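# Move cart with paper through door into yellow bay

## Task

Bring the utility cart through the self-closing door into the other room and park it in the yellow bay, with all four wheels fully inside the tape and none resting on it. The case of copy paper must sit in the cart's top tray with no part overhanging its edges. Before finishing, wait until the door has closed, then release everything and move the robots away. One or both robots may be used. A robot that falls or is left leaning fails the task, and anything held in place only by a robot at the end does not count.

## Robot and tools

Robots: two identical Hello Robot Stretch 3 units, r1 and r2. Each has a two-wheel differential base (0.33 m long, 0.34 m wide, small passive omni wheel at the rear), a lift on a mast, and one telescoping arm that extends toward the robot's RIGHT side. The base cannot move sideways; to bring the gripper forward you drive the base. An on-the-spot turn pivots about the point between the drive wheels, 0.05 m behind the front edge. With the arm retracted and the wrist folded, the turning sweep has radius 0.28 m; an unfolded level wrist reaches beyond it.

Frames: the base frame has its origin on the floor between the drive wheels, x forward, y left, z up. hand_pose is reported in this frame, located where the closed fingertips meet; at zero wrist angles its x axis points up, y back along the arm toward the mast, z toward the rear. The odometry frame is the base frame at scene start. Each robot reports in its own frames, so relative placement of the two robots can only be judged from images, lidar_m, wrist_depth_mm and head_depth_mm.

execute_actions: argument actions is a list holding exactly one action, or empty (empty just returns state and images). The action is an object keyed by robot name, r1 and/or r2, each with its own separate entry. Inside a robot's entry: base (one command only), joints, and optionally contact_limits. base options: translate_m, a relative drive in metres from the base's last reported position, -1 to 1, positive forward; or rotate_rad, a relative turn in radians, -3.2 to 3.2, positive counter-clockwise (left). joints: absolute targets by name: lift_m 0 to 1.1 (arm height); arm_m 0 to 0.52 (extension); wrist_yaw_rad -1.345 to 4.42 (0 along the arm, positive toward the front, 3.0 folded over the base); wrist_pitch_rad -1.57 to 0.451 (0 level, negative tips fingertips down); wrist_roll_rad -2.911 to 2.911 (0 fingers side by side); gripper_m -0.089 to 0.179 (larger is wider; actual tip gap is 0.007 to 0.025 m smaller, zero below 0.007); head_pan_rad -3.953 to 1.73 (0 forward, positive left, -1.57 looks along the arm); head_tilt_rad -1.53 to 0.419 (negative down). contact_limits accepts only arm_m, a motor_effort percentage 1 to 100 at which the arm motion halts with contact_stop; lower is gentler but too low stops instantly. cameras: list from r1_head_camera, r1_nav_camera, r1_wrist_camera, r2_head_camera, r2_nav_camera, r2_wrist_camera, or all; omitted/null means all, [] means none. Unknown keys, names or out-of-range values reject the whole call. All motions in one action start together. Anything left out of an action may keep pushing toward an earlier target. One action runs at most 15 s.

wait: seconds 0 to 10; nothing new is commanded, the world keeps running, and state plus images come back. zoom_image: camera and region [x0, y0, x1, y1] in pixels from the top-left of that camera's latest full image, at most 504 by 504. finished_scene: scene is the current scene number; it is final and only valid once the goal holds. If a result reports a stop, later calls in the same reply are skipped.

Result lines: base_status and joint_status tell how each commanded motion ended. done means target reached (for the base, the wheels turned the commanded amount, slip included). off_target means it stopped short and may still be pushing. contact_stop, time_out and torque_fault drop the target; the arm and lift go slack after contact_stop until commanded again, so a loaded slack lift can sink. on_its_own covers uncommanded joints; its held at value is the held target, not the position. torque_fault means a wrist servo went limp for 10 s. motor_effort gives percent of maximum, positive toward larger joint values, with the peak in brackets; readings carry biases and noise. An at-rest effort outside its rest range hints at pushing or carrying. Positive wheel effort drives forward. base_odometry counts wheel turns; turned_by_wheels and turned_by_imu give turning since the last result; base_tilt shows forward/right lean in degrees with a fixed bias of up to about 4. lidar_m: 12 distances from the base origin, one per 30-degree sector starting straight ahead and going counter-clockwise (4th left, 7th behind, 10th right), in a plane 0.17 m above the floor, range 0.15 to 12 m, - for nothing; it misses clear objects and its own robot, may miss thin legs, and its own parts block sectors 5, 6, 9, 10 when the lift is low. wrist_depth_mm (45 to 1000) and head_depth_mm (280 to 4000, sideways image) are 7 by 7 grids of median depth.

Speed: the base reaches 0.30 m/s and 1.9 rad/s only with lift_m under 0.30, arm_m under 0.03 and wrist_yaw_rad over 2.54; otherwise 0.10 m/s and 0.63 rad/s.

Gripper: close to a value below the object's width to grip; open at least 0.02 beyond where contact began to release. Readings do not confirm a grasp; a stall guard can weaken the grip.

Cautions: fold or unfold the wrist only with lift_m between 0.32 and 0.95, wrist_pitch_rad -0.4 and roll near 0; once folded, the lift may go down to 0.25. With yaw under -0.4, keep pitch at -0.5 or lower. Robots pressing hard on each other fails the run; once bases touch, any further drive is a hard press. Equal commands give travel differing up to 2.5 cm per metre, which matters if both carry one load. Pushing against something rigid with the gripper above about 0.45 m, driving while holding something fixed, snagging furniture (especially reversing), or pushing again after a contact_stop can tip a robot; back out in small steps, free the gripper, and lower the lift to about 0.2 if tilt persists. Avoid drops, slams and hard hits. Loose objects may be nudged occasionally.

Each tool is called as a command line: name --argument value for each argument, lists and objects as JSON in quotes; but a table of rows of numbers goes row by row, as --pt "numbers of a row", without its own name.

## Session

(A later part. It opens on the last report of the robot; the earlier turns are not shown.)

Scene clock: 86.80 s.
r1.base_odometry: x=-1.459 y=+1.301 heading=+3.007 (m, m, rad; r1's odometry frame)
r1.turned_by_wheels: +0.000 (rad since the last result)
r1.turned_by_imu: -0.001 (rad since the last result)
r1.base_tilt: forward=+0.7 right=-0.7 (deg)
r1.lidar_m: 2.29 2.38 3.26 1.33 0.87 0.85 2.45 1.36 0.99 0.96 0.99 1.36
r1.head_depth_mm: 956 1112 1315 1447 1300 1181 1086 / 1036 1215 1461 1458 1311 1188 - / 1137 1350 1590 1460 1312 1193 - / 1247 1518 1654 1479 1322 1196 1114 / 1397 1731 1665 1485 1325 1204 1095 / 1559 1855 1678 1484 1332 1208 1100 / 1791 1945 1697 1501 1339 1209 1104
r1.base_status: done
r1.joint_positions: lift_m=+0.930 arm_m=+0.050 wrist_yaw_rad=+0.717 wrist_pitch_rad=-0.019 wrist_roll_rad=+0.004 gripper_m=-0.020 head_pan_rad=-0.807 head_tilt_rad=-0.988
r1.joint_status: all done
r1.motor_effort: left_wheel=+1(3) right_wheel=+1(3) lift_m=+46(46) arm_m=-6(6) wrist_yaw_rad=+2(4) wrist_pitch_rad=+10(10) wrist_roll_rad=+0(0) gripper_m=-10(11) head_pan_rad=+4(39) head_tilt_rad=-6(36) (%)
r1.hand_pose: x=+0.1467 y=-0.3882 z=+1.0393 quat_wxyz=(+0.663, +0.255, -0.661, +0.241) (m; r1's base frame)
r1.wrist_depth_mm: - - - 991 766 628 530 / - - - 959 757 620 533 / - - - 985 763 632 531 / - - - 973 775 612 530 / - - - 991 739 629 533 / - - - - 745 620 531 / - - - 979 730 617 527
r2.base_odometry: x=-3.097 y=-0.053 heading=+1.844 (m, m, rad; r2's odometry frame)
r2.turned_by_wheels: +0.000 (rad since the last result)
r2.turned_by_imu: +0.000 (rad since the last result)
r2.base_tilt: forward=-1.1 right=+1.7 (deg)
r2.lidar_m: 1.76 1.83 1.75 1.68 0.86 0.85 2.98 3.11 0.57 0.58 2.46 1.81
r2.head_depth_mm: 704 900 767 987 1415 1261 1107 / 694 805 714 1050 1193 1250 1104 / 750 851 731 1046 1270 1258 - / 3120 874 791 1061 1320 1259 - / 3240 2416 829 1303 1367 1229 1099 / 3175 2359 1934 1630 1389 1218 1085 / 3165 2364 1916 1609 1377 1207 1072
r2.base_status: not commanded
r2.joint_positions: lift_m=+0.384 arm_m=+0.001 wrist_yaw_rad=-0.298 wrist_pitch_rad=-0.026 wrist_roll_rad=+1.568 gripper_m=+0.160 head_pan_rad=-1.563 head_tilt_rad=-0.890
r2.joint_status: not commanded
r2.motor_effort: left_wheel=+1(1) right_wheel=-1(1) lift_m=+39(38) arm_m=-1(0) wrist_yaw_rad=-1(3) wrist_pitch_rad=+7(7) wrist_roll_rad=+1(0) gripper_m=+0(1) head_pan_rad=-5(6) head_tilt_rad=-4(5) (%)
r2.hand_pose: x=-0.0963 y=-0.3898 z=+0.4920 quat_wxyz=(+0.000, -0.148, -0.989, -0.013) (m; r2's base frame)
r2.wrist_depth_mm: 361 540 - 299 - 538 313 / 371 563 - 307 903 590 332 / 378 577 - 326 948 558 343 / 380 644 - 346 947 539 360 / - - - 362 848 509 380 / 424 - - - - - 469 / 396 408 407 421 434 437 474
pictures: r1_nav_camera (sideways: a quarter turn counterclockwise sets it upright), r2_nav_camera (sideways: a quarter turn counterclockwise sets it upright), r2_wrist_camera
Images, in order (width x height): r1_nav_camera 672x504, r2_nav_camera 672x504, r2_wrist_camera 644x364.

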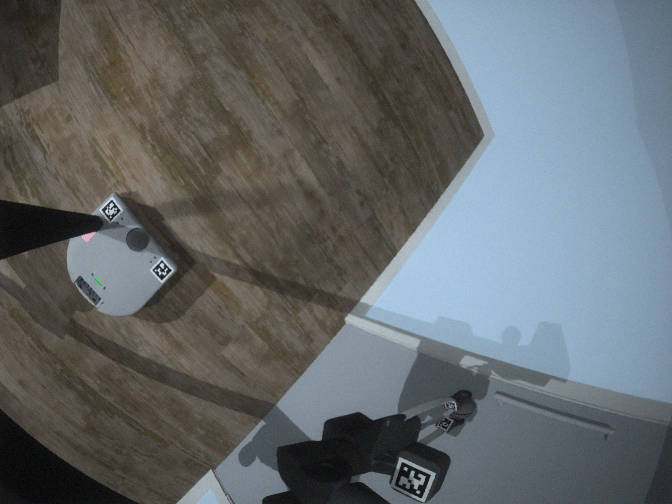

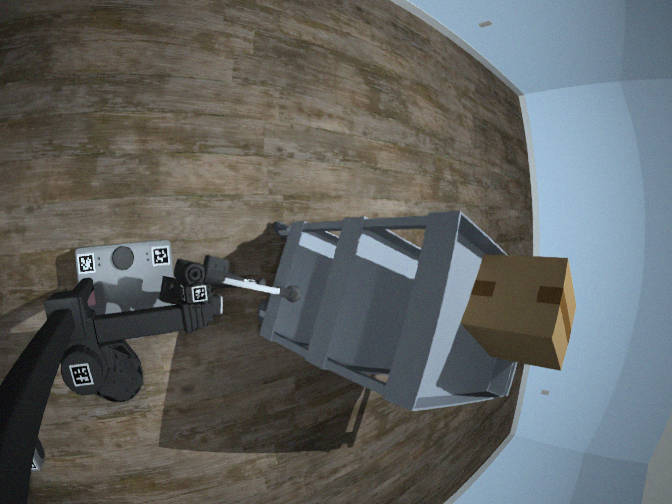

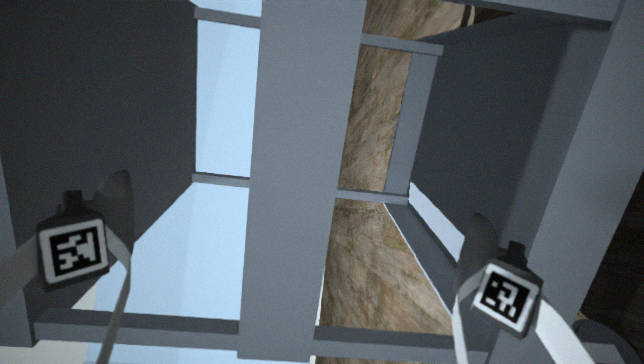

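Slipped; retry with harder grip, gentler path.

execute_actions --actions '[{"r1":{"base":{"translate_m":0.375},"joints":{"arm_m":0.35,"gripper_m":0.12,"wrist_yaw_rad":0,"lift_m":0.88}},"r2":{"base":{"translate_m":-0.05},"joints":{"arm_m":0.2}}}]' --cameras '[]'

execute_actions --actions '[{"r1":{"joints":{"arm_m":0.52}},"r2":{"joints":{"gripper_m":0.04}}}]' --cameras '["r2_wrist_camera"]'

execute_actions --actions '[{"r1":{"joints":{"gripper_m":-0.06}},"r2":{"base":{"translate_m":-0.3}}}]' --cameras '[]'

execute_actions --actions '[{"r1":{"base":{"translate_m":-0.02},"joints":{"arm_m":0.4}},"r2":{"base":{"translate_m":-0.2}}}]' --cameras '["r1_wrist_camera","r2_nav_camera"]'

Scene clock: 105.97 s.
r1.base_odometry: x=-1.831 y=+1.352 heading=+3.007 (m, m, rad; r1's odometry frame)
r1.turned_by_wheels: +0.000 (rad since the last result)
r1.turned_by_imu: -0.002 (rad since the last result)
r1.base_tilt: forward=+0.7 right=-0.7 (deg)
r1.lidar_m: 1.91 1.99 2.73 4.81 1.66 1.11 2.83 1.35 0.99 0.94 0.99 1.36
r1.head_depth_mm: 960 1111 1307 1429 1301 1179 1088 / 1035 1221 1462 1454 1309 1181 - / 1139 1360 1592 1461 1321 1191 - / 1252 1519 1654 1470 1312 1201 1118 / 1386 1733 1671 1481 1317 1201 1097 / 1573 1861 1678 1494 1330 1207 1103 / 1777 1949 1692 1494 1345 1215 1108
r1.base_status: done
r1.joint_positions: lift_m=+0.880 arm_m=+0.350 wrist_yaw_rad=+0.002 wrist_pitch_rad=-0.019 wrist_roll_rad=+0.004 gripper_m=+0.120 head_pan_rad=-0.807 head_tilt_rad=-0.988
r1.joint_status: all done
r1.motor_effort: left_wheel=+1(4) right_wheel=+1(6) lift_m=+25(42) arm_m=+6(8) wrist_yaw_rad=-2(3) wrist_pitch_rad=+11(11) wrist_roll_rad=+0(0) gripper_m=+0(81) head_pan_rad=+3(4) head_tilt_rad=-6(5) (%)
r1.hand_pose: x=-0.0210 y=-0.7503 z=+0.9900 quat_wxyz=(+0.706, +0.008, -0.708, -0.006) (m; r1's base frame)
r1.wrist_depth_mm: 363 361 348 353 349 342 341 / 377 370 352 360 356 350 344 / 381 377 360 366 362 357 350 / 388 383 365 368 368 362 358 / 395 388 370 377 374 368 363 / 399 395 379 389 380 372 365 / 411 404 385 392 386 377 377
r2.base_odometry: x=-3.083 y=-0.102 heading=+1.844 (m, m, rad; r2's odometry frame)
r2.turned_by_wheels: +0.000 (rad since the last result)
r2.turned_by_imu: +0.001 (rad since the last result)
r2.base_tilt: forward=-1.1 right=+1.8 (deg)
r2.lidar_m: 1.81 1.88 1.75 1.69 1.76 1.11 2.94 3.05 0.55 0.55 2.54 1.87
r2.head_depth_mm: 802 933 766 782 1433 1261 1118 / 679 833 758 1022 1150 1241 1104 / 713 824 713 1048 1246 1241 - / 776 867 728 1057 1295 1215 1138 / 3225 865 764 1047 1320 1224 1102 / 3241 2379 1863 1627 1385 1215 1084 / 3092 2368 1914 1593 1380 1206 1073
r2.base_status: done
r2.joint_positions: lift_m=+0.384 arm_m=+0.200 wrist_yaw_rad=-0.298 wrist_pitch_rad=-0.025 wrist_roll_rad=+1.569 gripper_m=+0.160 head_pan_rad=-1.563 head_tilt_rad=-0.890
r2.joint_status: all done
r2.motor_effort: left_wheel=+1(4) right_wheel=-1(5) lift_m=+38(39) arm_m=+5(7) wrist_yaw_rad=-2(2) wrist_pitch_rad=+7(7) wrist_roll_rad=+0(0) gripper_m=+1(0) head_pan_rad=-4(4) head_tilt_rad=-4(4) (%)
r2.hand_pose: x=-0.0965 y=-0.5888 z=+0.4923 quat_wxyz=(-0.001, -0.149, -0.989, -0.013) (m; r2's base frame)
r2.wrist_depth_mm: 365 543 110 111 113 556 411 / 369 564 115 116 118 579 403 / 382 580 121 122 126 548 392 / 381 654 127 129 133 542 381 / - - 133 136 693 504 374 / 422 - 141 144 - - 368 / - - 150 153 - 457 352
pictures: none
No camera images: the call's "cameras" was empty. Leave "cameras" out to get every camera's image.

Scene clock: 108.47 s.
r1.base_odometry: x=-1.831 y=+1.352 heading=+3.007 (m, m, rad; r1's odometry frame)
r1.turned_by_wheels: +0.000 (rad since the last result)
r1.turned_by_imu: -0.001 (rad since the last result)
r1.base_tilt: forward=+0.7 right=-0.7 (deg)
r1.lidar_m: 1.91 1.99 2.73 4.82 1.66 1.11 2.83 1.35 0.99 0.95 0.99 1.36
r1.head_depth_mm: 957 1111 1317 1429 1294 1175 1087 / 1044 1221 1465 1452 1309 1182 - / 1134 1351 1587 1468 1306 1192 - / 1252 1517 1654 1477 1316 1191 1113 / 1403 1734 1666 1479 1321 1201 1097 / 1573 1856 1686 1487 1333 1206 1101 / 1802 1947 1701 1494 1343 1211 1110
r1.base_status: not commanded
r1.joint_positions: lift_m=+0.880 arm_m=+0.518 wrist_yaw_rad=+0.002 wrist_pitch_rad=-0.019 wrist_roll_rad=+0.004 gripper_m=+0.120 head_pan_rad=-0.807 head_tilt_rad=-0.988
r1.joint_status: all done
joint sent to its limit — the command would take r1.arm_m past its upper limit, so that joint was sent only as far as its limit.
r1.motor_effort: left_wheel=+1(1) right_wheel=+1(1) lift_m=+24(25) arm_m=+6(7) wrist_yaw_rad=-2(1) wrist_pitch_rad=+11(10) wrist_roll_rad=+0(1) gripper_m=+0(0) head_pan_rad=+5(4) head_tilt_rad=-5(6) (%)
r1.hand_pose: x=-0.0210 y=-0.9186 z=+0.9900 quat_wxyz=(+0.706, +0.008, -0.708, -0.006) (m; r1's base frame)
r1.wrist_depth_mm: 195 181 190 189 186 184 182 / 200 184 194 192 189 187 184 / 203 186 197 195 193 190 187 / 207 191 200 135 196 193 191 / 211 195 205 201 200 195 194 / 213 197 209 203 203 200 196 / 219 201 214 207 206 203 201
r2.base_odometry: x=-3.083 y=-0.102 heading=+1.844 (m, m, rad; r2's odometry frame)
r2.turned_by_wheels: +0.000 (rad since the last result)
r2.turned_by_imu: +0.000 (rad since the last result)
r2.base_tilt: forward=-1.2 right=+1.7 (deg)
r2.lidar_m: 1.81 1.89 1.75 1.68 1.77 1.11 2.94 3.07 0.55 0.56 2.53 1.87
r2.head_depth_mm: 802 933 768 782 1432 1256 1105 / 677 837 761 1029 1147 1242 1109 / 714 830 709 1041 1256 1240 - / 782 869 731 1056 1302 1208 1137 / 3233 867 766 1054 1330 1224 1096 / 3224 2409 1873 1610 1395 1221 1072 / 3107 2373 1938 1587 1391 1208 1081
r2.base_status: not commanded
r2.joint_positions: lift_m=+0.384 arm_m=+0.200 wrist_yaw_rad=-0.299 wrist_pitch_rad=-0.014 wrist_roll_rad=+1.569 gripper_m=+0.045 head_pan_rad=-1.563 head_tilt_rad=-0.890
r2.joint_status: gripper_m off_target (ended at +0.045, target +0.040)
r2.motor_effort: left_wheel=+1(2) right_wheel=-1(1) lift_m=+38(39) arm_m=+5(5) wrist_yaw_rad=-2(2) wrist_pitch_rad=+4(7) wrist_roll_rad=+0(0) gripper_m=-27(100) head_pan_rad=-4(4) head_tilt_rad=-3(4) (%)
r2.hand_pose: x=-0.0967 y=-0.5891 z=+0.4950 quat_wxyz=(+0.000, -0.149, -0.989, -0.007) (m; r2's base frame)
r2.wrist_depth_mm: 358 526 110 111 112 577 412 / 368 541 115 116 118 593 408 / 372 568 121 122 124 575 399 / 382 561 127 128 132 560 392 / 386 511 133 135 138 535 377 / 371 - 141 143 146 495 375 / - - 150 153 - 480 369
pictures: r2_wrist_camera
Images, in order (width x height): r2_wrist_camera 644x364.

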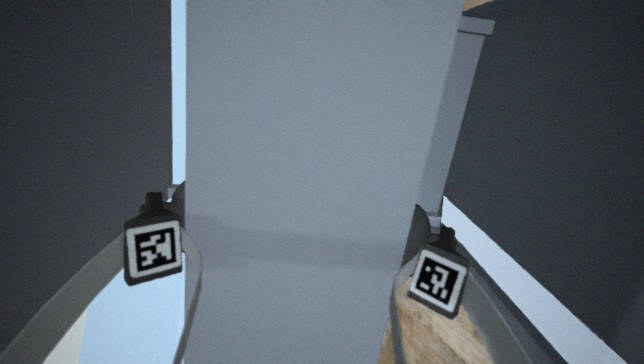

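Scene clock: 112.43 s.
r1.base_odometry: x=-1.831 y=+1.352 heading=+3.007 (m, m, rad; r1's odometry frame)
r1.turned_by_wheels: +0.000 (rad since the last result)
r1.turned_by_imu: -0.001 (rad since the last result)
r1.base_tilt: forward=+0.7 right=-0.6 (deg)
r1.lidar_m: 1.92 1.99 2.72 1.92 1.01 0.88 2.83 1.35 0.99 0.95 0.99 1.36
r1.head_depth_mm: 964 1110 1317 1422 1295 1180 1084 / 1041 1218 1472 1451 1310 1185 - / 1136 1348 1586 1459 1314 1197 - / 1252 1524 1661 1467 1317 1198 1113 / 1393 1736 1674 1473 1325 1201 1098 / 1580 1859 1671 1488 1331 1204 1109 / 1793 1941 1685 1493 1344 1211 1111
r1.base_status: not commanded
r1.joint_positions: lift_m=+0.880 arm_m=+0.518 wrist_yaw_rad=-0.003 wrist_pitch_rad=-0.018 wrist_roll_rad=+0.004 gripper_m=-0.052 head_pan_rad=-0.807 head_tilt_rad=-0.988
r1.joint_status: gripper_m off_target (ended at -0.052, target -0.060)
r1.on_its_own: gripper_m is held at -0.053, not at your -0.060, by its stall guard, which is still easing
r1.motor_effort: left_wheel=-1(1) right_wheel=+5(5) lift_m=+25(25) arm_m=+0(6) wrist_yaw_rad=+3(3) wrist_pitch_rad=+10(11) wrist_roll_rad=+0(0) gripper_m=-27(100) head_pan_rad=+3(3) head_tilt_rad=-5(5) (%)
r1.hand_pose: x=-0.0223 y=-0.9191 z=+0.9904 quat_wxyz=(+0.706, +0.005, -0.708, -0.008) (m; r1's base frame)
r1.wrist_depth_mm: 194 180 184 182 180 179 177 / 198 182 187 185 183 182 179 / 201 186 192 188 186 184 182 / 203 189 193 129 189 187 186 / 208 191 197 130 193 191 189 / 212 194 201 127 196 194 192 / 216 199 207 134 200 197 196
r2.base_odometry: x=-3.002 y=-0.390 heading=+1.845 (m, m, rad; r2's odometry frame)
r2.turned_by_wheels: +0.001 (rad since the last result)
r2.turned_by_imu: +0.003 (rad since the last result)
r2.base_tilt: forward=-1.0 right=+1.8 (deg)
r2.lidar_m: 2.10 2.19 1.76 1.70 1.01 0.88 2.64 2.75 0.59 0.56 0.58 2.18
r2.head_depth_mm: 3476 2558 1847 1687 1436 1251 1115 / 3406 917 781 1036 1415 1246 1108 / 1070 940 720 1042 1294 1253 - / 694 831 715 1032 1293 1206 1132 / 704 824 710 1027 1289 1223 1106 / 725 826 705 1020 1336 1220 1083 / 3099 2390 1865 1593 1379 1210 1071
r2.base_status: done
r2.joint_positions: lift_m=+0.384 arm_m=+0.200 wrist_yaw_rad=-0.153 wrist_pitch_rad=-0.015 wrist_roll_rad=+1.585 gripper_m=+0.055 head_pan_rad=-1.563 head_tilt_rad=-0.890
r2.joint_status: not commanded
r2.on_its_own: wrist_yaw_rad is held at -0.190, not at your -0.300, by its stall guard, which is still easing; gripper_m is held at +0.053, not at your +0.040, by its stall guard, which is not easing now
r2.motor_effort: left_wheel=+15(22) right_wheel=-12(22) lift_m=+39(38) arm_m=+1(5) wrist_yaw_rad=-23(32) wrist_pitch_rad=+4(5) wrist_roll_rad=-6(8) gripper_m=-22(27) head_pan_rad=-4(4) head_tilt_rad=-4(4) (%)
r2.hand_pose: x=-0.0604 y=-0.5978 z=+0.4948 quat_wxyz=(-0.007, -0.077, -0.997, -0.007) (m; r2's base frame)
r2.wrist_depth_mm: 360 - 136 138 140 834 375 / 363 552 136 138 141 541 393 / 372 560 137 139 729 567 391 / 379 575 137 139 735 562 387 / 390 514 137 140 142 541 384 / 383 686 138 140 142 503 380 / 447 - 138 141 628 491 374
pictures: none
No camera images: the call's "cameras" was empty. Leave "cameras" out to get every camera's image.

Scene clock: 115.40 s.
r1.base_odometry: x=-1.811 y=+1.349 heading=+3.007 (m, m, rad; r1's odometry frame)
r1.turned_by_wheels: +0.000 (rad since the last result)
r1.turned_by_imu: +0.003 (rad since the last result)
r1.base_tilt: forward=+0.7 right=-0.7 (deg)
r1.lidar_m: 1.94 2.02 2.77 1.41 0.75 2.91 2.81 1.34 0.89 0.83 0.99 1.36
r1.head_depth_mm: 961 1112 1316 1430 1292 1178 1088 / 1040 1226 1464 1452 1308 1181 - / 1140 1356 1583 1462 1307 1194 - / 1255 1518 1659 1474 1324 1195 1114 / 1397 1739 1662 1483 1328 1201 1094 / 1577 1853 1680 1484 1327 1204 1102 / 1823 1943 1698 1500 1338 1212 1102
r1.base_status: done
r1.joint_positions: lift_m=+0.880 arm_m=+0.401 wrist_yaw_rad=+0.005 wrist_pitch_rad=-0.019 wrist_roll_rad=+0.004 gripper_m=-0.037 head_pan_rad=-0.807 head_tilt_rad=-0.988
r1.joint_status: all done
r1.on_its_own: gripper_m is held at -0.038, not at your -0.060, by its stall guard, which is still easing
r1.motor_effort: left_wheel=+2(13) right_wheel=-1(29) lift_m=+25(25) arm_m=-11(20) wrist_yaw_rad=-4(26) wrist_pitch_rad=+10(11) wrist_roll_rad=+0(0) gripper_m=-18(30) head_pan_rad=+4(4) head_tilt_rad=-6(6) (%)
r1.hand_pose: x=-0.0202 y=-0.8015 z=+0.9900 quat_wxyz=(+0.706, +0.009, -0.708, -0.005) (m; r1's base frame)
r1.wrist_depth_mm: 317 310 179 180 185 188 194 / 323 317 182 184 189 193 197 / 328 321 186 126 193 197 202 / 334 328 189 190 196 201 206 / 340 336 192 129 200 205 211 / 348 338 195 128 206 210 216 / 350 345 203 135 211 215 220
r2.base_odometry: x=-2.948 y=-0.583 heading=+1.845 (m, m, rad; r2's odometry frame)
r2.turned_by_wheels: +0.000 (rad since the last result)
r2.turned_by_imu: +0.002 (rad since the last result)
r2.base_tilt: forward=-1.0 right=+1.8 (deg)
r2.lidar_m: 2.30 2.38 1.75 1.63 1.65 2.46 2.44 2.54 0.64 0.53 0.53 2.38
r2.head_depth_mm: 3469 2553 2032 1662 1437 1258 1116 / 3376 2513 789 1631 1428 1236 1103 / 3314 902 790 1069 1350 1250 - / 3138 925 725 1055 1290 1214 1129 / 700 809 705 1028 1257 1226 1102 / 667 787 733 992 1269 1213 1079 / 664 779 766 1568 1375 1217 1076
r2.base_status: done
r2.joint_positions: lift_m=+0.384 arm_m=+0.200 wrist_yaw_rad=-0.032 wrist_pitch_rad=-0.015 wrist_roll_rad=+1.584 gripper_m=+0.055 head_pan_rad=-1.563 head_tilt_rad=-0.890
r2.joint_status: not commanded
r2.on_its_own: wrist_yaw_rad is held at -0.058, not at your -0.300, by its stall guard, which is still easing; gripper_m is held at +0.053, not at your +0.040, by its stall guard, which is not easing now
r2.motor_effort: left_wheel=+9(24) right_wheel=-7(21) lift_m=+39(38) arm_m=-2(1) wrist_yaw_rad=-15(34) wrist_pitch_rad=+4(4) wrist_roll_rad=-6(7) gripper_m=-23(23) head_pan_rad=-4(5) head_tilt_rad=-4(4) (%)
r2.hand_pose: x=-0.0295 y=-0.6008 z=+0.4947 quat_wxyz=(-0.006, -0.016, -1.000, -0.008) (m; r2's base frame)
r2.wrist_depth_mm: 362 - 151 153 - 850 588 / 368 - 147 150 - 818 375 / 372 570 143 147 671 534 399 / 379 560 141 144 750 551 389 / 391 507 137 141 144 540 382 / 380 621 135 138 141 499 375 / 444 594 132 136 695 492 371
pictures: r1_wrist_camera, r2_nav_camera (sideways: a quarter turn counterclockwise sets it upright)
Images, in order (width x height): r1_wrist_camera 644x364, r2_nav_camera 672x504.

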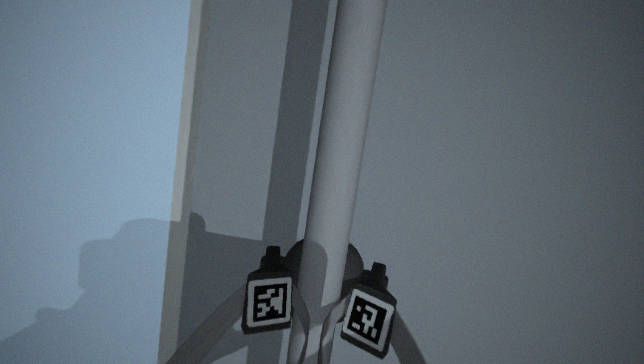

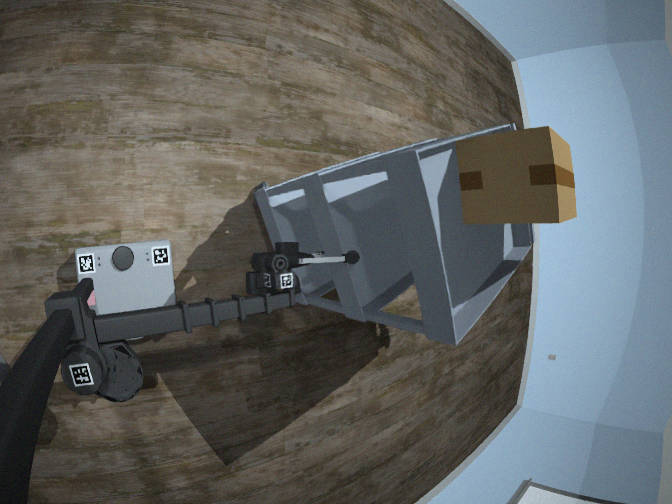

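execute_actions --actions '[{"r1":{"base":{"translate_m":-0.07},"joints":{"arm_m":0.3,"wrist_yaw_rad":0.18,"gripper_m":-0.05}},"r2":{"joints":{"gripper_m":0.16}}}]' --cameras '[]'

execute_actions --actions '[{"r1":{"base":{"translate_m":-0.08},"joints":{"arm_m":0.2,"wrist_yaw_rad":0.35}},"r2":{"base":{"translate_m":0.03},"joints":{"arm_m":0}}}]' --cameras '[]'

execute_actions --actions '[{"r1":{"base":{"translate_m":-0.09},"joints":{"arm_m":0.11,"wrist_yaw_rad":0.5}},"r2":{"base":{"rotate_rad":-1.59},"joints":{"wrist_yaw_rad":1.9,"head_pan_rad":-0.2}}}]' --cameras '[]'

execute_actions --actions '[{"r1":{"base":{"translate_m":-0.11},"joints":{"arm_m":0.05,"wrist_yaw_rad":0.72,"gripper_m":-0.045}},"r2":{"base":{"translate_m":0.2}}}]' --cameras '[]'

execute_actions --actions '[{"r1":{"base":{"translate_m":-0.12},"joints":{"arm_m":0.01,"wrist_yaw_rad":1.0}}}]' --cameras '["r1_nav_camera","r2_wrist_camera","r2_nav_camera"]'

Scene clock: 130.17 s.
r1.base_odometry: x=-1.742 y=+1.340 heading=+3.007 (m, m, rad; r1's odometry frame)
r1.turned_by_wheels: +0.000 (rad since the last result)
r1.turned_by_imu: -0.022 (rad since the last result)
r1.base_tilt: forward=+0.7 right=-0.7 (deg)
r1.lidar_m: 2.00 2.07 2.79 1.39 1.38 2.85 2.75 1.38 0.83 0.72 0.99 1.34
r1.head_depth_mm: 952 1105 1311 1422 1300 1180 1086 / 1033 1208 1466 1456 1300 1187 - / 1123 1336 1580 1466 1309 1193 - / 1231 1497 1648 1468 1316 1195 1113 / 1375 1691 1669 1472 1323 1209 1097 / 1535 1845 1687 1486 1338 1203 1101 / 1747 1937 1683 1488 1340 1212 1106
r1.base_status: done
r1.joint_positions: lift_m=+0.880 arm_m=+0.301 wrist_yaw_rad=+0.236 wrist_pitch_rad=-0.021 wrist_roll_rad=+0.004 gripper_m=-0.040 head_pan_rad=-0.806 head_tilt_rad=-0.989
r1.joint_status: wrist_yaw_rad off_target (ended at +0.236, target +0.180); gripper_m off_target (ended at -0.040, target -0.050); the others done
r1.on_its_own: wrist_yaw_rad is held at +0.233, not at your +0.180, by its stall guard, which is not easing now; gripper_m is held at -0.041, not at your -0.050, by its stall guard, which is still easing
r1.motor_effort: left_wheel=+4(19) right_wheel=-9(33) lift_m=+26(26) arm_m=-10(23) wrist_yaw_rad=-2(34) wrist_pitch_rad=+11(12) wrist_roll_rad=+0(0) gripper_m=-22(92) head_pan_rad=+2(3) head_tilt_rad=-5(5) (%)
r1.hand_pose: x=+0.0384 y=-0.6944 z=+0.9897 quat_wxyz=(+0.702, +0.091, -0.702, +0.076) (m; r1's base frame)
r1.wrist_depth_mm: 550 506 185 181 181 180 179 / 559 508 187 184 184 183 182 / 565 516 191 124 187 187 185 / 582 515 194 192 190 191 188 / 584 537 198 128 194 194 192 / 590 544 201 127 198 196 196 / 606 556 205 132 202 199 200
r2.base_odometry: x=-2.948 y=-0.583 heading=+1.845 (m, m, rad; r2's odometry frame)
r2.turned_by_wheels: +0.000 (rad since the last result)
r2.turned_by_imu: +0.000 (rad since the last result)
r2.base_tilt: forward=-1.1 right=+1.7 (deg)
r2.lidar_m: 2.30 2.38 1.75 1.54 1.55 2.46 2.45 2.55 0.64 0.53 0.53 2.38
r2.head_depth_mm: 3407 2580 2036 1691 1430 1247 1109 / 3390 2521 791 1635 1418 1244 1109 / 3345 901 798 1057 1351 1243 - / 3201 930 728 1057 1295 1215 1134 / 704 811 708 1024 1271 1228 1106 / 667 787 727 997 1280 1211 1080 / 663 777 766 1574 1379 1208 1078
r2.base_status: not commanded
r2.joint_positions: lift_m=+0.384 arm_m=+0.200 wrist_yaw_rad=-0.017 wrist_pitch_rad=-0.026 wrist_roll_rad=+1.578 gripper_m=+0.160 head_pan_rad=-1.563 head_tilt_rad=-0.890
r2.joint_status: all done
r2.on_its_own: wrist_yaw_rad is held at -0.015, not at your -0.300, by its stall guard, which is not easing now
r2.motor_effort: left_wheel=+1(1) right_wheel=-1(2) lift_m=+38(38) arm_m=-2(1) wrist_yaw_rad=+1(5) wrist_pitch_rad=+7(17) wrist_roll_rad=-4(8) gripper_m=+0(98) head_pan_rad=-4(4) head_tilt_rad=-4(4) (%)
r2.hand_pose: x=-0.0258 y=-0.6006 z=+0.4921 quat_wxyz=(-0.004, -0.009, -1.000, -0.013) (m; r2's base frame)
r2.wrist_depth_mm: 368 - 149 152 - 850 547 / 371 - 146 149 - 821 375 / 379 586 142 146 684 526 391 / 382 652 140 143 788 547 386 / - 694 137 141 752 503 378 / 423 642 134 138 728 - 370 / 411 656 132 136 713 530 351
pictures: none
No camera images: the call's "cameras" was empty. Leave "cameras" out to get every camera's image.

Scene clock: 132.87 s.
r1.base_odometry: x=-1.662 y=+1.329 heading=+3.007 (m, m, rad; r1's odometry frame)
r1.turned_by_wheels: +0.000 (rad since the last result)
r1.turned_by_imu: +0.000 (rad since the last result)
r1.base_tilt: forward=+0.7 right=-0.7 (deg)
r1.lidar_m: 2.08 2.15 2.91 1.36 1.35 2.77 2.66 1.38 0.76 0.61 0.61 1.34
r1.head_depth_mm: 955 1107 1293 1079 1267 1178 1085 / 1035 1218 1475 1453 1305 1186 - / 1132 1342 1588 1461 1309 1196 - / 1241 1498 1665 1467 1315 1194 1116 / 1367 1695 1675 1479 1326 1200 1098 / 1535 1855 1679 1477 1330 1203 1099 / 1752 1939 1694 1483 1339 1211 1107
r1.base_status: done
r1.joint_positions: lift_m=+0.880 arm_m=+0.201 wrist_yaw_rad=+0.397 wrist_pitch_rad=-0.022 wrist_roll_rad=+0.004 gripper_m=-0.031 head_pan_rad=-0.806 head_tilt_rad=-0.989
r1.joint_status: wrist_yaw_rad off_target (ended at +0.397, target +0.350); the others done
r1.on_its_own: wrist_yaw_rad is held at +0.396, not at your +0.350, by its stall guard, which is not easing now; gripper_m is held at -0.032, not at your -0.050, by its stall guard, which is not easing now
r1.motor_effort: left_wheel=+4(12) right_wheel=-10(29) lift_m=+26(26) arm_m=-12(19) wrist_yaw_rad=+0(32) wrist_pitch_rad=+12(13) wrist_roll_rad=+0(0) gripper_m=-20(27) head_pan_rad=+3(3) head_tilt_rad=-5(5) (%)
r1.hand_pose: x=+0.0774 y=-0.5816 z=+0.9892 quat_wxyz=(+0.694, +0.148, -0.693, +0.131) (m; r1's base frame)
r1.wrist_depth_mm: 949 777 187 183 180 178 176 / 956 780 190 186 184 181 179 / 968 785 194 126 187 184 182 / 978 801 196 192 190 187 184 / 989 811 200 130 193 191 188 / - 798 203 128 197 193 191 / - 826 208 134 200 198 195
r2.base_odometry: x=-2.956 y=-0.554 heading=+1.845 (m, m, rad; r2's odometry frame)
r2.turned_by_wheels: +0.000 (rad since the last result)
r2.turned_by_imu: +0.000 (rad since the last result)
r2.base_tilt: forward=-1.1 right=+1.9 (deg)
r2.lidar_m: 2.27 2.37 1.74 1.44 1.44 2.46 2.47 2.58 0.63 0.52 0.52 2.35
r2.head_depth_mm: 3466 2540 1971 1694 1431 1258 1109 / 3467 2419 767 1572 1421 1249 1107 / 3367 908 791 1064 1330 1245 - / 1089 930 767 1031 1327 1254 - / 672 787 700 1034 1239 1218 1103 / 666 783 731 1003 1330 1215 1080 / 665 820 1815 1601 1381 1208 1074
r2.base_status: done
r2.joint_positions: lift_m=+0.384 arm_m=+0.001 wrist_yaw_rad=-0.016 wrist_pitch_rad=-0.025 wrist_roll_rad=+1.578 gripper_m=+0.160 head_pan_rad=-1.563 head_tilt_rad=-0.890
r2.joint_status: all done
r2.on_its_own: wrist_yaw_rad is held at -0.015, not at your -0.300, by its stall guard, which is not easing now
r2.motor_effort: left_wheel=+1(7) right_wheel=-1(3) lift_m=+37(38) arm_m=-4(4) wrist_yaw_rad=+2(2) wrist_pitch_rad=+8(8) wrist_roll_rad=-4(4) gripper_m=+0(1) head_pan_rad=-5(4) head_tilt_rad=-4(4) (%)
r2.hand_pose: x=-0.0255 y=-0.4014 z=+0.4923 quat_wxyz=(-0.003, -0.008, -1.000, -0.013) (m; r2's base frame)
r2.wrist_depth_mm: 365 592 - 344 - 484 376 / 369 562 - 334 - 560 367 / 378 578 900 333 940 561 361 / 380 658 - 326 946 551 357 / - 681 - 318 906 505 347 / 416 805 850 313 834 - 339 / 372 - 305 309 - 480 334
pictures: none
No camera images: the call's "cameras" was empty. Leave "cameras" out to get every camera's image.

Scene clock: 136.37 s.
r1.base_odometry: x=-1.573 y=+1.317 heading=+3.008 (m, m, rad; r1's odometry frame)
r1.turned_by_wheels: +0.000 (rad since the last result)
r1.turned_by_imu: +0.000 (rad since the last result)
r1.base_tilt: forward=+0.7 right=-0.6 (deg)
r1.lidar_m: 2.17 2.25 3.03 1.33 1.33 2.68 2.57 1.38 0.71 0.52 0.51 1.34
r1.head_depth_mm: 959 1073 662 826 1187 1184 1084 / 1032 1213 1473 1400 1251 1184 - / 1131 1339 1586 1458 1310 1194 - / 1240 1504 1656 1464 1311 1198 1116 / 1372 1696 1674 1475 1327 1200 1100 / 1535 1844 1668 1488 1335 1211 1105 / 1754 1947 1683 1491 1338 1210 1108
r1.base_status: done
r1.joint_positions: lift_m=+0.880 arm_m=+0.111 wrist_yaw_rad=+0.545 wrist_pitch_rad=-0.024 wrist_roll_rad=+0.004 gripper_m=-0.028 head_pan_rad=-0.806 head_tilt_rad=-0.989
r1.joint_status: wrist_yaw_rad off_target (ended at +0.545, target +0.500); the others done
r1.on_its_own: wrist_yaw_rad is held at +0.543, not at your +0.500, by its stall guard, which is not easing now; gripper_m is held at -0.029, not at your -0.050, by its stall guard, which is not easing now
r1.motor_effort: left_wheel=+4(7) right_wheel=-12(21) lift_m=+26(26) arm_m=-8(21) wrist_yaw_rad=-1(35) wrist_pitch_rad=+13(13) wrist_roll_rad=+0(0) gripper_m=-21(24) head_pan_rad=+4(3) head_tilt_rad=-5(5) (%)
r1.hand_pose: x=+0.1110 y=-0.4742 z=+0.9889 quat_wxyz=(+0.682, +0.199, -0.680, +0.182) (m; r1's base frame)
r1.wrist_depth_mm: - - 913 184 179 177 174 / - - 193 188 183 180 177 / - - 196 127 187 182 179 / - - 198 191 190 186 182 / - - 202 130 193 188 185 / - - 208 130 197 192 188 / - - 210 203 199 196 191
r2.base_odometry: x=-2.956 y=-0.554 heading=+0.255 (m, m, rad; r2's odometry frame)
r2.turned_by_wheels: -1.590 (rad since the last result)
r2.turned_by_imu: -1.562 (rad since the last result)
r2.base_tilt: forward=-1.1 right=+1.8 (deg)
r2.lidar_m: 0.52 0.52 2.36 2.27 2.35 1.75 1.34 0.63 2.42 2.48 2.57 0.64
r2.head_depth_mm: 3442 2557 2033 1689 1438 1258 1107 / 3377 2528 1995 1674 1421 1248 1111 / 3317 2469 1892 1661 1415 1237 1121 / 3323 865 811 1059 1353 1255 1081 / 3191 889 727 1031 1288 1231 1095 / 3081 909 697 1017 1201 1214 1082 / 672 752 725 985 1030 1208 1078
r2.base_status: done
r2.joint_positions: lift_m=+0.384 arm_m=+0.001 wrist_yaw_rad=+1.898 wrist_pitch_rad=-0.025 wrist_roll_rad=+1.578 gripper_m=+0.160 head_pan_rad=-0.207 head_tilt_rad=-0.890
r2.joint_status: all done
r2.motor_effort: left_wheel=+2(7) right_wheel=-2(3) lift_m=+38(38) arm_m=-5(4) wrist_yaw_rad=+1(2) wrist_pitch_rad=+7(7) wrist_roll_rad=-4(4) gripper_m=+1(0) head_pan_rad=+4(47) head_tilt_rad=-4(4) (%)
r2.hand_pose: x=+0.2207 y=-0.0638 z=+0.4923 quat_wxyz=(+0.008, +0.813, -0.583, -0.010) (m; r2's base frame)
r2.wrist_depth_mm: 444 544 - 465 - 478 516 / 454 559 - 476 - 495 543 / 462 578 - 490 - 514 546 / 489 595 - 515 956 529 545 / - - - - 745 584 532 / - - - - - - 526 / - - - - - 773 506
pictures: none
No camera images: the call's "cameras" was empty. Leave "cameras" out to get every camera's image.

Scene clock: 139.43 s.
r1.base_odometry: x=-1.464 y=+1.302 heading=+3.008 (m, m, rad; r1's odometry frame)
r1.turned_by_wheels: +0.000 (rad since the last result)
r1.turned_by_imu: -0.023 (rad since the last result)
r1.base_tilt: forward=+0.7 right=-0.7 (deg)
r1.lidar_m: 2.28 2.34 3.11 0.93 0.93 2.58 2.47 1.42 0.72 0.47 0.43 1.32
r1.head_depth_mm: 370 420 533 738 1098 1178 1085 / 392 460 559 747 1120 1183 - / 1114 1328 1573 1413 1254 1189 - / 1217 1479 1622 1474 1312 1194 1111 / 1344 1661 1672 1475 1324 1202 1095 / 1505 1820 1673 1483 1334 1208 1100 / 1690 1917 1694 1493 1342 1211 1112
r1.base_status: done
r1.joint_positions: lift_m=+0.880 arm_m=+0.050 wrist_yaw_rad=+0.789 wrist_pitch_rad=-0.024 wrist_roll_rad=+0.004 gripper_m=-0.034 head_pan_rad=-0.806 head_tilt_rad=-0.989
r1.joint_status: wrist_yaw_rad off_target (ended at +0.789, target +0.720); gripper_m off_target (ended at -0.034, target -0.045); the others done
r1.on_its_own: wrist_yaw_rad is held at +0.780, not at your +0.720, by its stall guard, which is not easing now; gripper_m is held at -0.033, not at your -0.045, by its stall guard, which is still easing
r1.motor_effort: left_wheel=+4(17) right_wheel=-15(26) lift_m=+26(26) arm_m=-6(26) wrist_yaw_rad=-7(68) wrist_pitch_rad=+13(14) wrist_roll_rad=+0(0) gripper_m=-5(88) head_pan_rad=+3(4) head_tilt_rad=-5(5) (%)
r1.hand_pose: x=+0.1599 y=-0.3756 z=+0.9887 quat_wxyz=(+0.655, +0.280, -0.650, +0.263) (m; r1's base frame)
r1.wrist_depth_mm: - - - 186 177 169 162 / - - - 189 180 173 164 / - - - 126 183 174 167 / - - 205 189 185 177 168 / - - 209 129 188 179 171 / - - - 129 190 181 172 / - - 215 200 191 184 175
r2.base_odometry: x=-2.762 y=-0.504 heading=+0.255 (m, m, rad; r2's odometry frame)
r2.turned_by_wheels: +0.000 (rad since the last result)
r2.turned_by_imu: +0.000 (rad since the last result)
r2.base_tilt: forward=-1.1 right=+1.8 (deg)
r2.lidar_m: 0.34 0.34 2.36 2.27 2.36 1.97 0.79 1.38 2.57 2.47 2.57 0.41
r2.head_depth_mm: 3494 2547 2016 1693 1442 1262 1113 / 3384 2517 2007 1659 1435 1253 1105 / 3347 2483 706 734 1363 1238 1119 / 3305 2447 726 652 926 1221 1080 / 3231 861 736 616 883 1144 1087 / 3182 903 730 610 845 1032 1080 / 2867 561 652 608 548 807 1074
r2.base_status: done
r2.joint_positions: lift_m=+0.384 arm_m=+0.001 wrist_yaw_rad=+1.898 wrist_pitch_rad=-0.025 wrist_roll_rad=+1.578 gripper_m=+0.160 head_pan_rad=-0.207 head_tilt_rad=-0.890
r2.joint_status: not commanded
r2.motor_effort: left_wheel=+2(8) right_wheel=-2(2) lift_m=+38(38) arm_m=-4(5) wrist_yaw_rad=+2(1) wrist_pitch_rad=+7(7) wrist_roll_rad=-4(4) gripper_m=+0(0) head_pan_rad=+6(5) head_tilt_rad=-4(4) (%)
r2.hand_pose: x=+0.2207 y=-0.0638 z=+0.4923 quat_wxyz=(+0.008, +0.813, -0.583, -0.010) (m; r2's base frame)
r2.wrist_depth_mm: 365 546 - 285 - 545 406 / 375 560 - 295 896 571 402 / 377 584 - 303 909 563 327 / 378 647 - 314 940 542 335 / - - - 326 887 492 343 / 378 - - 337 - - 358 / 337 348 348 353 370 376 416
pictures: none
No camera images: the call's "cameras" was empty. Leave "cameras" out to get every camera's image.

Scene clock: 141.63 s.
r1.base_odometry: x=-1.345 y=+1.286 heading=+3.009 (m, m, rad; r1's odometry frame)
r1.turned_by_wheels: +0.001 (rad since the last result)
r1.turned_by_imu: -0.035 (rad since the last result)
r1.base_tilt: forward=+0.8 right=-0.7 (deg)
r1.lidar_m: 2.39 2.44 3.17 0.90 0.87 2.49 2.36 1.49 0.82 0.44 0.38 0.37
r1.head_depth_mm: 334 405 497 - 1240 1182 1085 / 322 359 508 715 1055 1184 - / 328 385 479 670 1021 1189 - / 325 391 510 762 1273 1189 1114 / 1310 1612 1665 1478 1324 1197 1097 / 1442 1803 1677 1484 1335 1212 1101 / 1611 1897 1691 1493 1342 1213 1106
r1.base_status: done
r1.joint_positions: lift_m=+0.880 arm_m=+0.010 wrist_yaw_rad=+1.037 wrist_pitch_rad=-0.024 wrist_roll_rad=+0.004 gripper_m=-0.029 head_pan_rad=-0.806 head_tilt_rad=-0.989
r1.joint_status: wrist_yaw_rad off_target (ended at +1.037, target +1.000); the others done
r1.on_its_own: gripper_m is held at -0.030, not at your -0.045, by its stall guard, which is not easing now; right_wheel is at rest, and its effort (-23) is outside its rest range (-18 to +18); wrist_yaw_rad is at rest, and its effort (-29) is outside its rest range (-12 to +12)
r1.motor_effort: left_wheel=+6(25) right_wheel=-23(25) lift_m=+26(27) arm_m=-6(23) wrist_yaw_rad=-29(83) wrist_pitch_rad=+13(14) wrist_roll_rad=+0(0) gripper_m=-24(29) head_pan_rad=+2(3) head_tilt_rad=-5(5) (%)
r1.hand_pose: x=+0.1986 y=-0.2855 z=+0.9887 quat_wxyz=(+0.618, +0.359, -0.611, +0.342) (m; r1's base frame)
r1.wrist_depth_mm: - - - 189 175 165 154 / - - - 124 178 167 156 / - - - 187 181 169 158 / - - - 131 183 170 159 / - - - 133 184 172 161 / - - - 131 186 174 163 / - - 222 137 187 175 164
r2.base_odometry: x=-2.762 y=-0.504 heading=+0.255 (m, m, rad; r2's odometry frame)
r2.turned_by_wheels: +0.000 (rad since the last result)
r2.turned_by_imu: +0.000 (rad since the last result)
r2.base_tilt: forward=-1.1 right=+1.7 (deg)
r2.lidar_m: 0.34 0.34 2.36 2.27 2.36 1.97 0.77 1.25 2.57 2.47 2.57 0.41
r2.head_depth_mm: 3468 2527 2016 1687 1445 1254 1114 / 3430 2515 1999 1654 1426 1240 1110 / 3280 2486 704 731 1367 1235 1115 / 3280 2444 727 650 926 1211 1078 / 3210 861 737 616 878 1136 1084 / 3132 905 729 614 847 1041 1084 / 2903 564 649 608 546 808 1080
r2.base_status: not commanded
r2.joint_positions: lift_m=+0.384 arm_m=+0.001 wrist_yaw_rad=+1.898 wrist_pitch_rad=-0.025 wrist_roll_rad=+1.578 gripper_m=+0.160 head_pan_rad=-0.207 head_tilt_rad=-0.890
r2.joint_status: not commanded
r2.motor_effort: left_wheel=+1(1) right_wheel=-2(1) lift_m=+38(38) arm_m=-5(4) wrist_yaw_rad=+1(1) wrist_pitch_rad=+7(7) wrist_roll_rad=-4(3) gripper_m=+1(1) head_pan_rad=+4(4) head_tilt_rad=-4(4) (%)
r2.hand_pose: x=+0.2207 y=-0.0638 z=+0.4923 quat_wxyz=(+0.008, +0.813, -0.583, -0.010) (m; r2's base frame)
r2.wrist_depth_mm: 361 542 - 287 - 555 406 / 372 561 - 293 915 576 394 / 376 582 - 305 888 559 326 / 378 652 - 317 934 546 333 / - - - 322 889 503 344 / 378 - - 338 - - 355 / 336 353 346 354 371 376 421
pictures: r1_nav_camera (sideways: a quarter turn counterclockwise sets it upright), r2_nav_camera (sideways: a quarter turn counterclockwise sets it upright), r2_wrist_camera
Images, in order (width x height): r1_nav_camera 672x504, r2_nav_camera 672x504, r2_wrist_camera 644x364.

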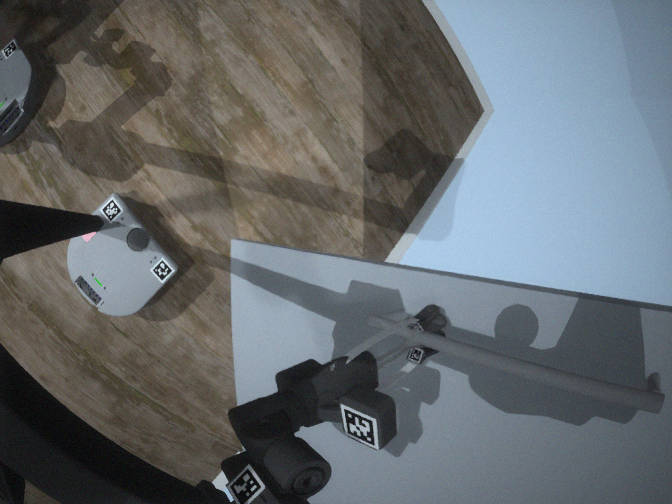

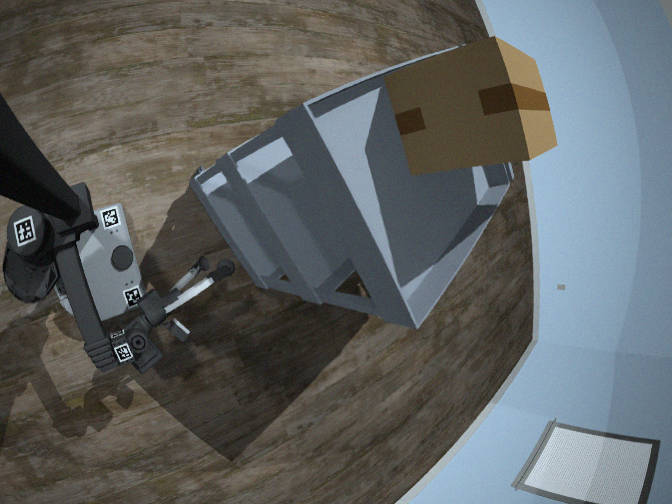

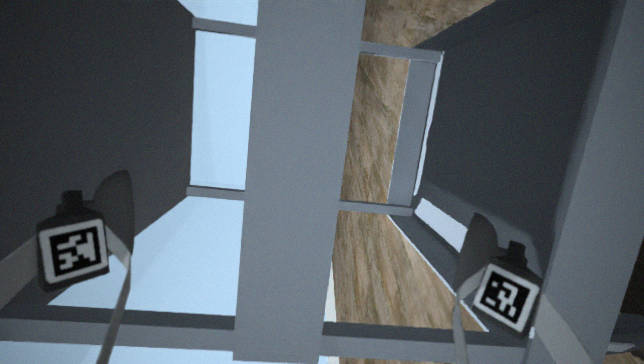

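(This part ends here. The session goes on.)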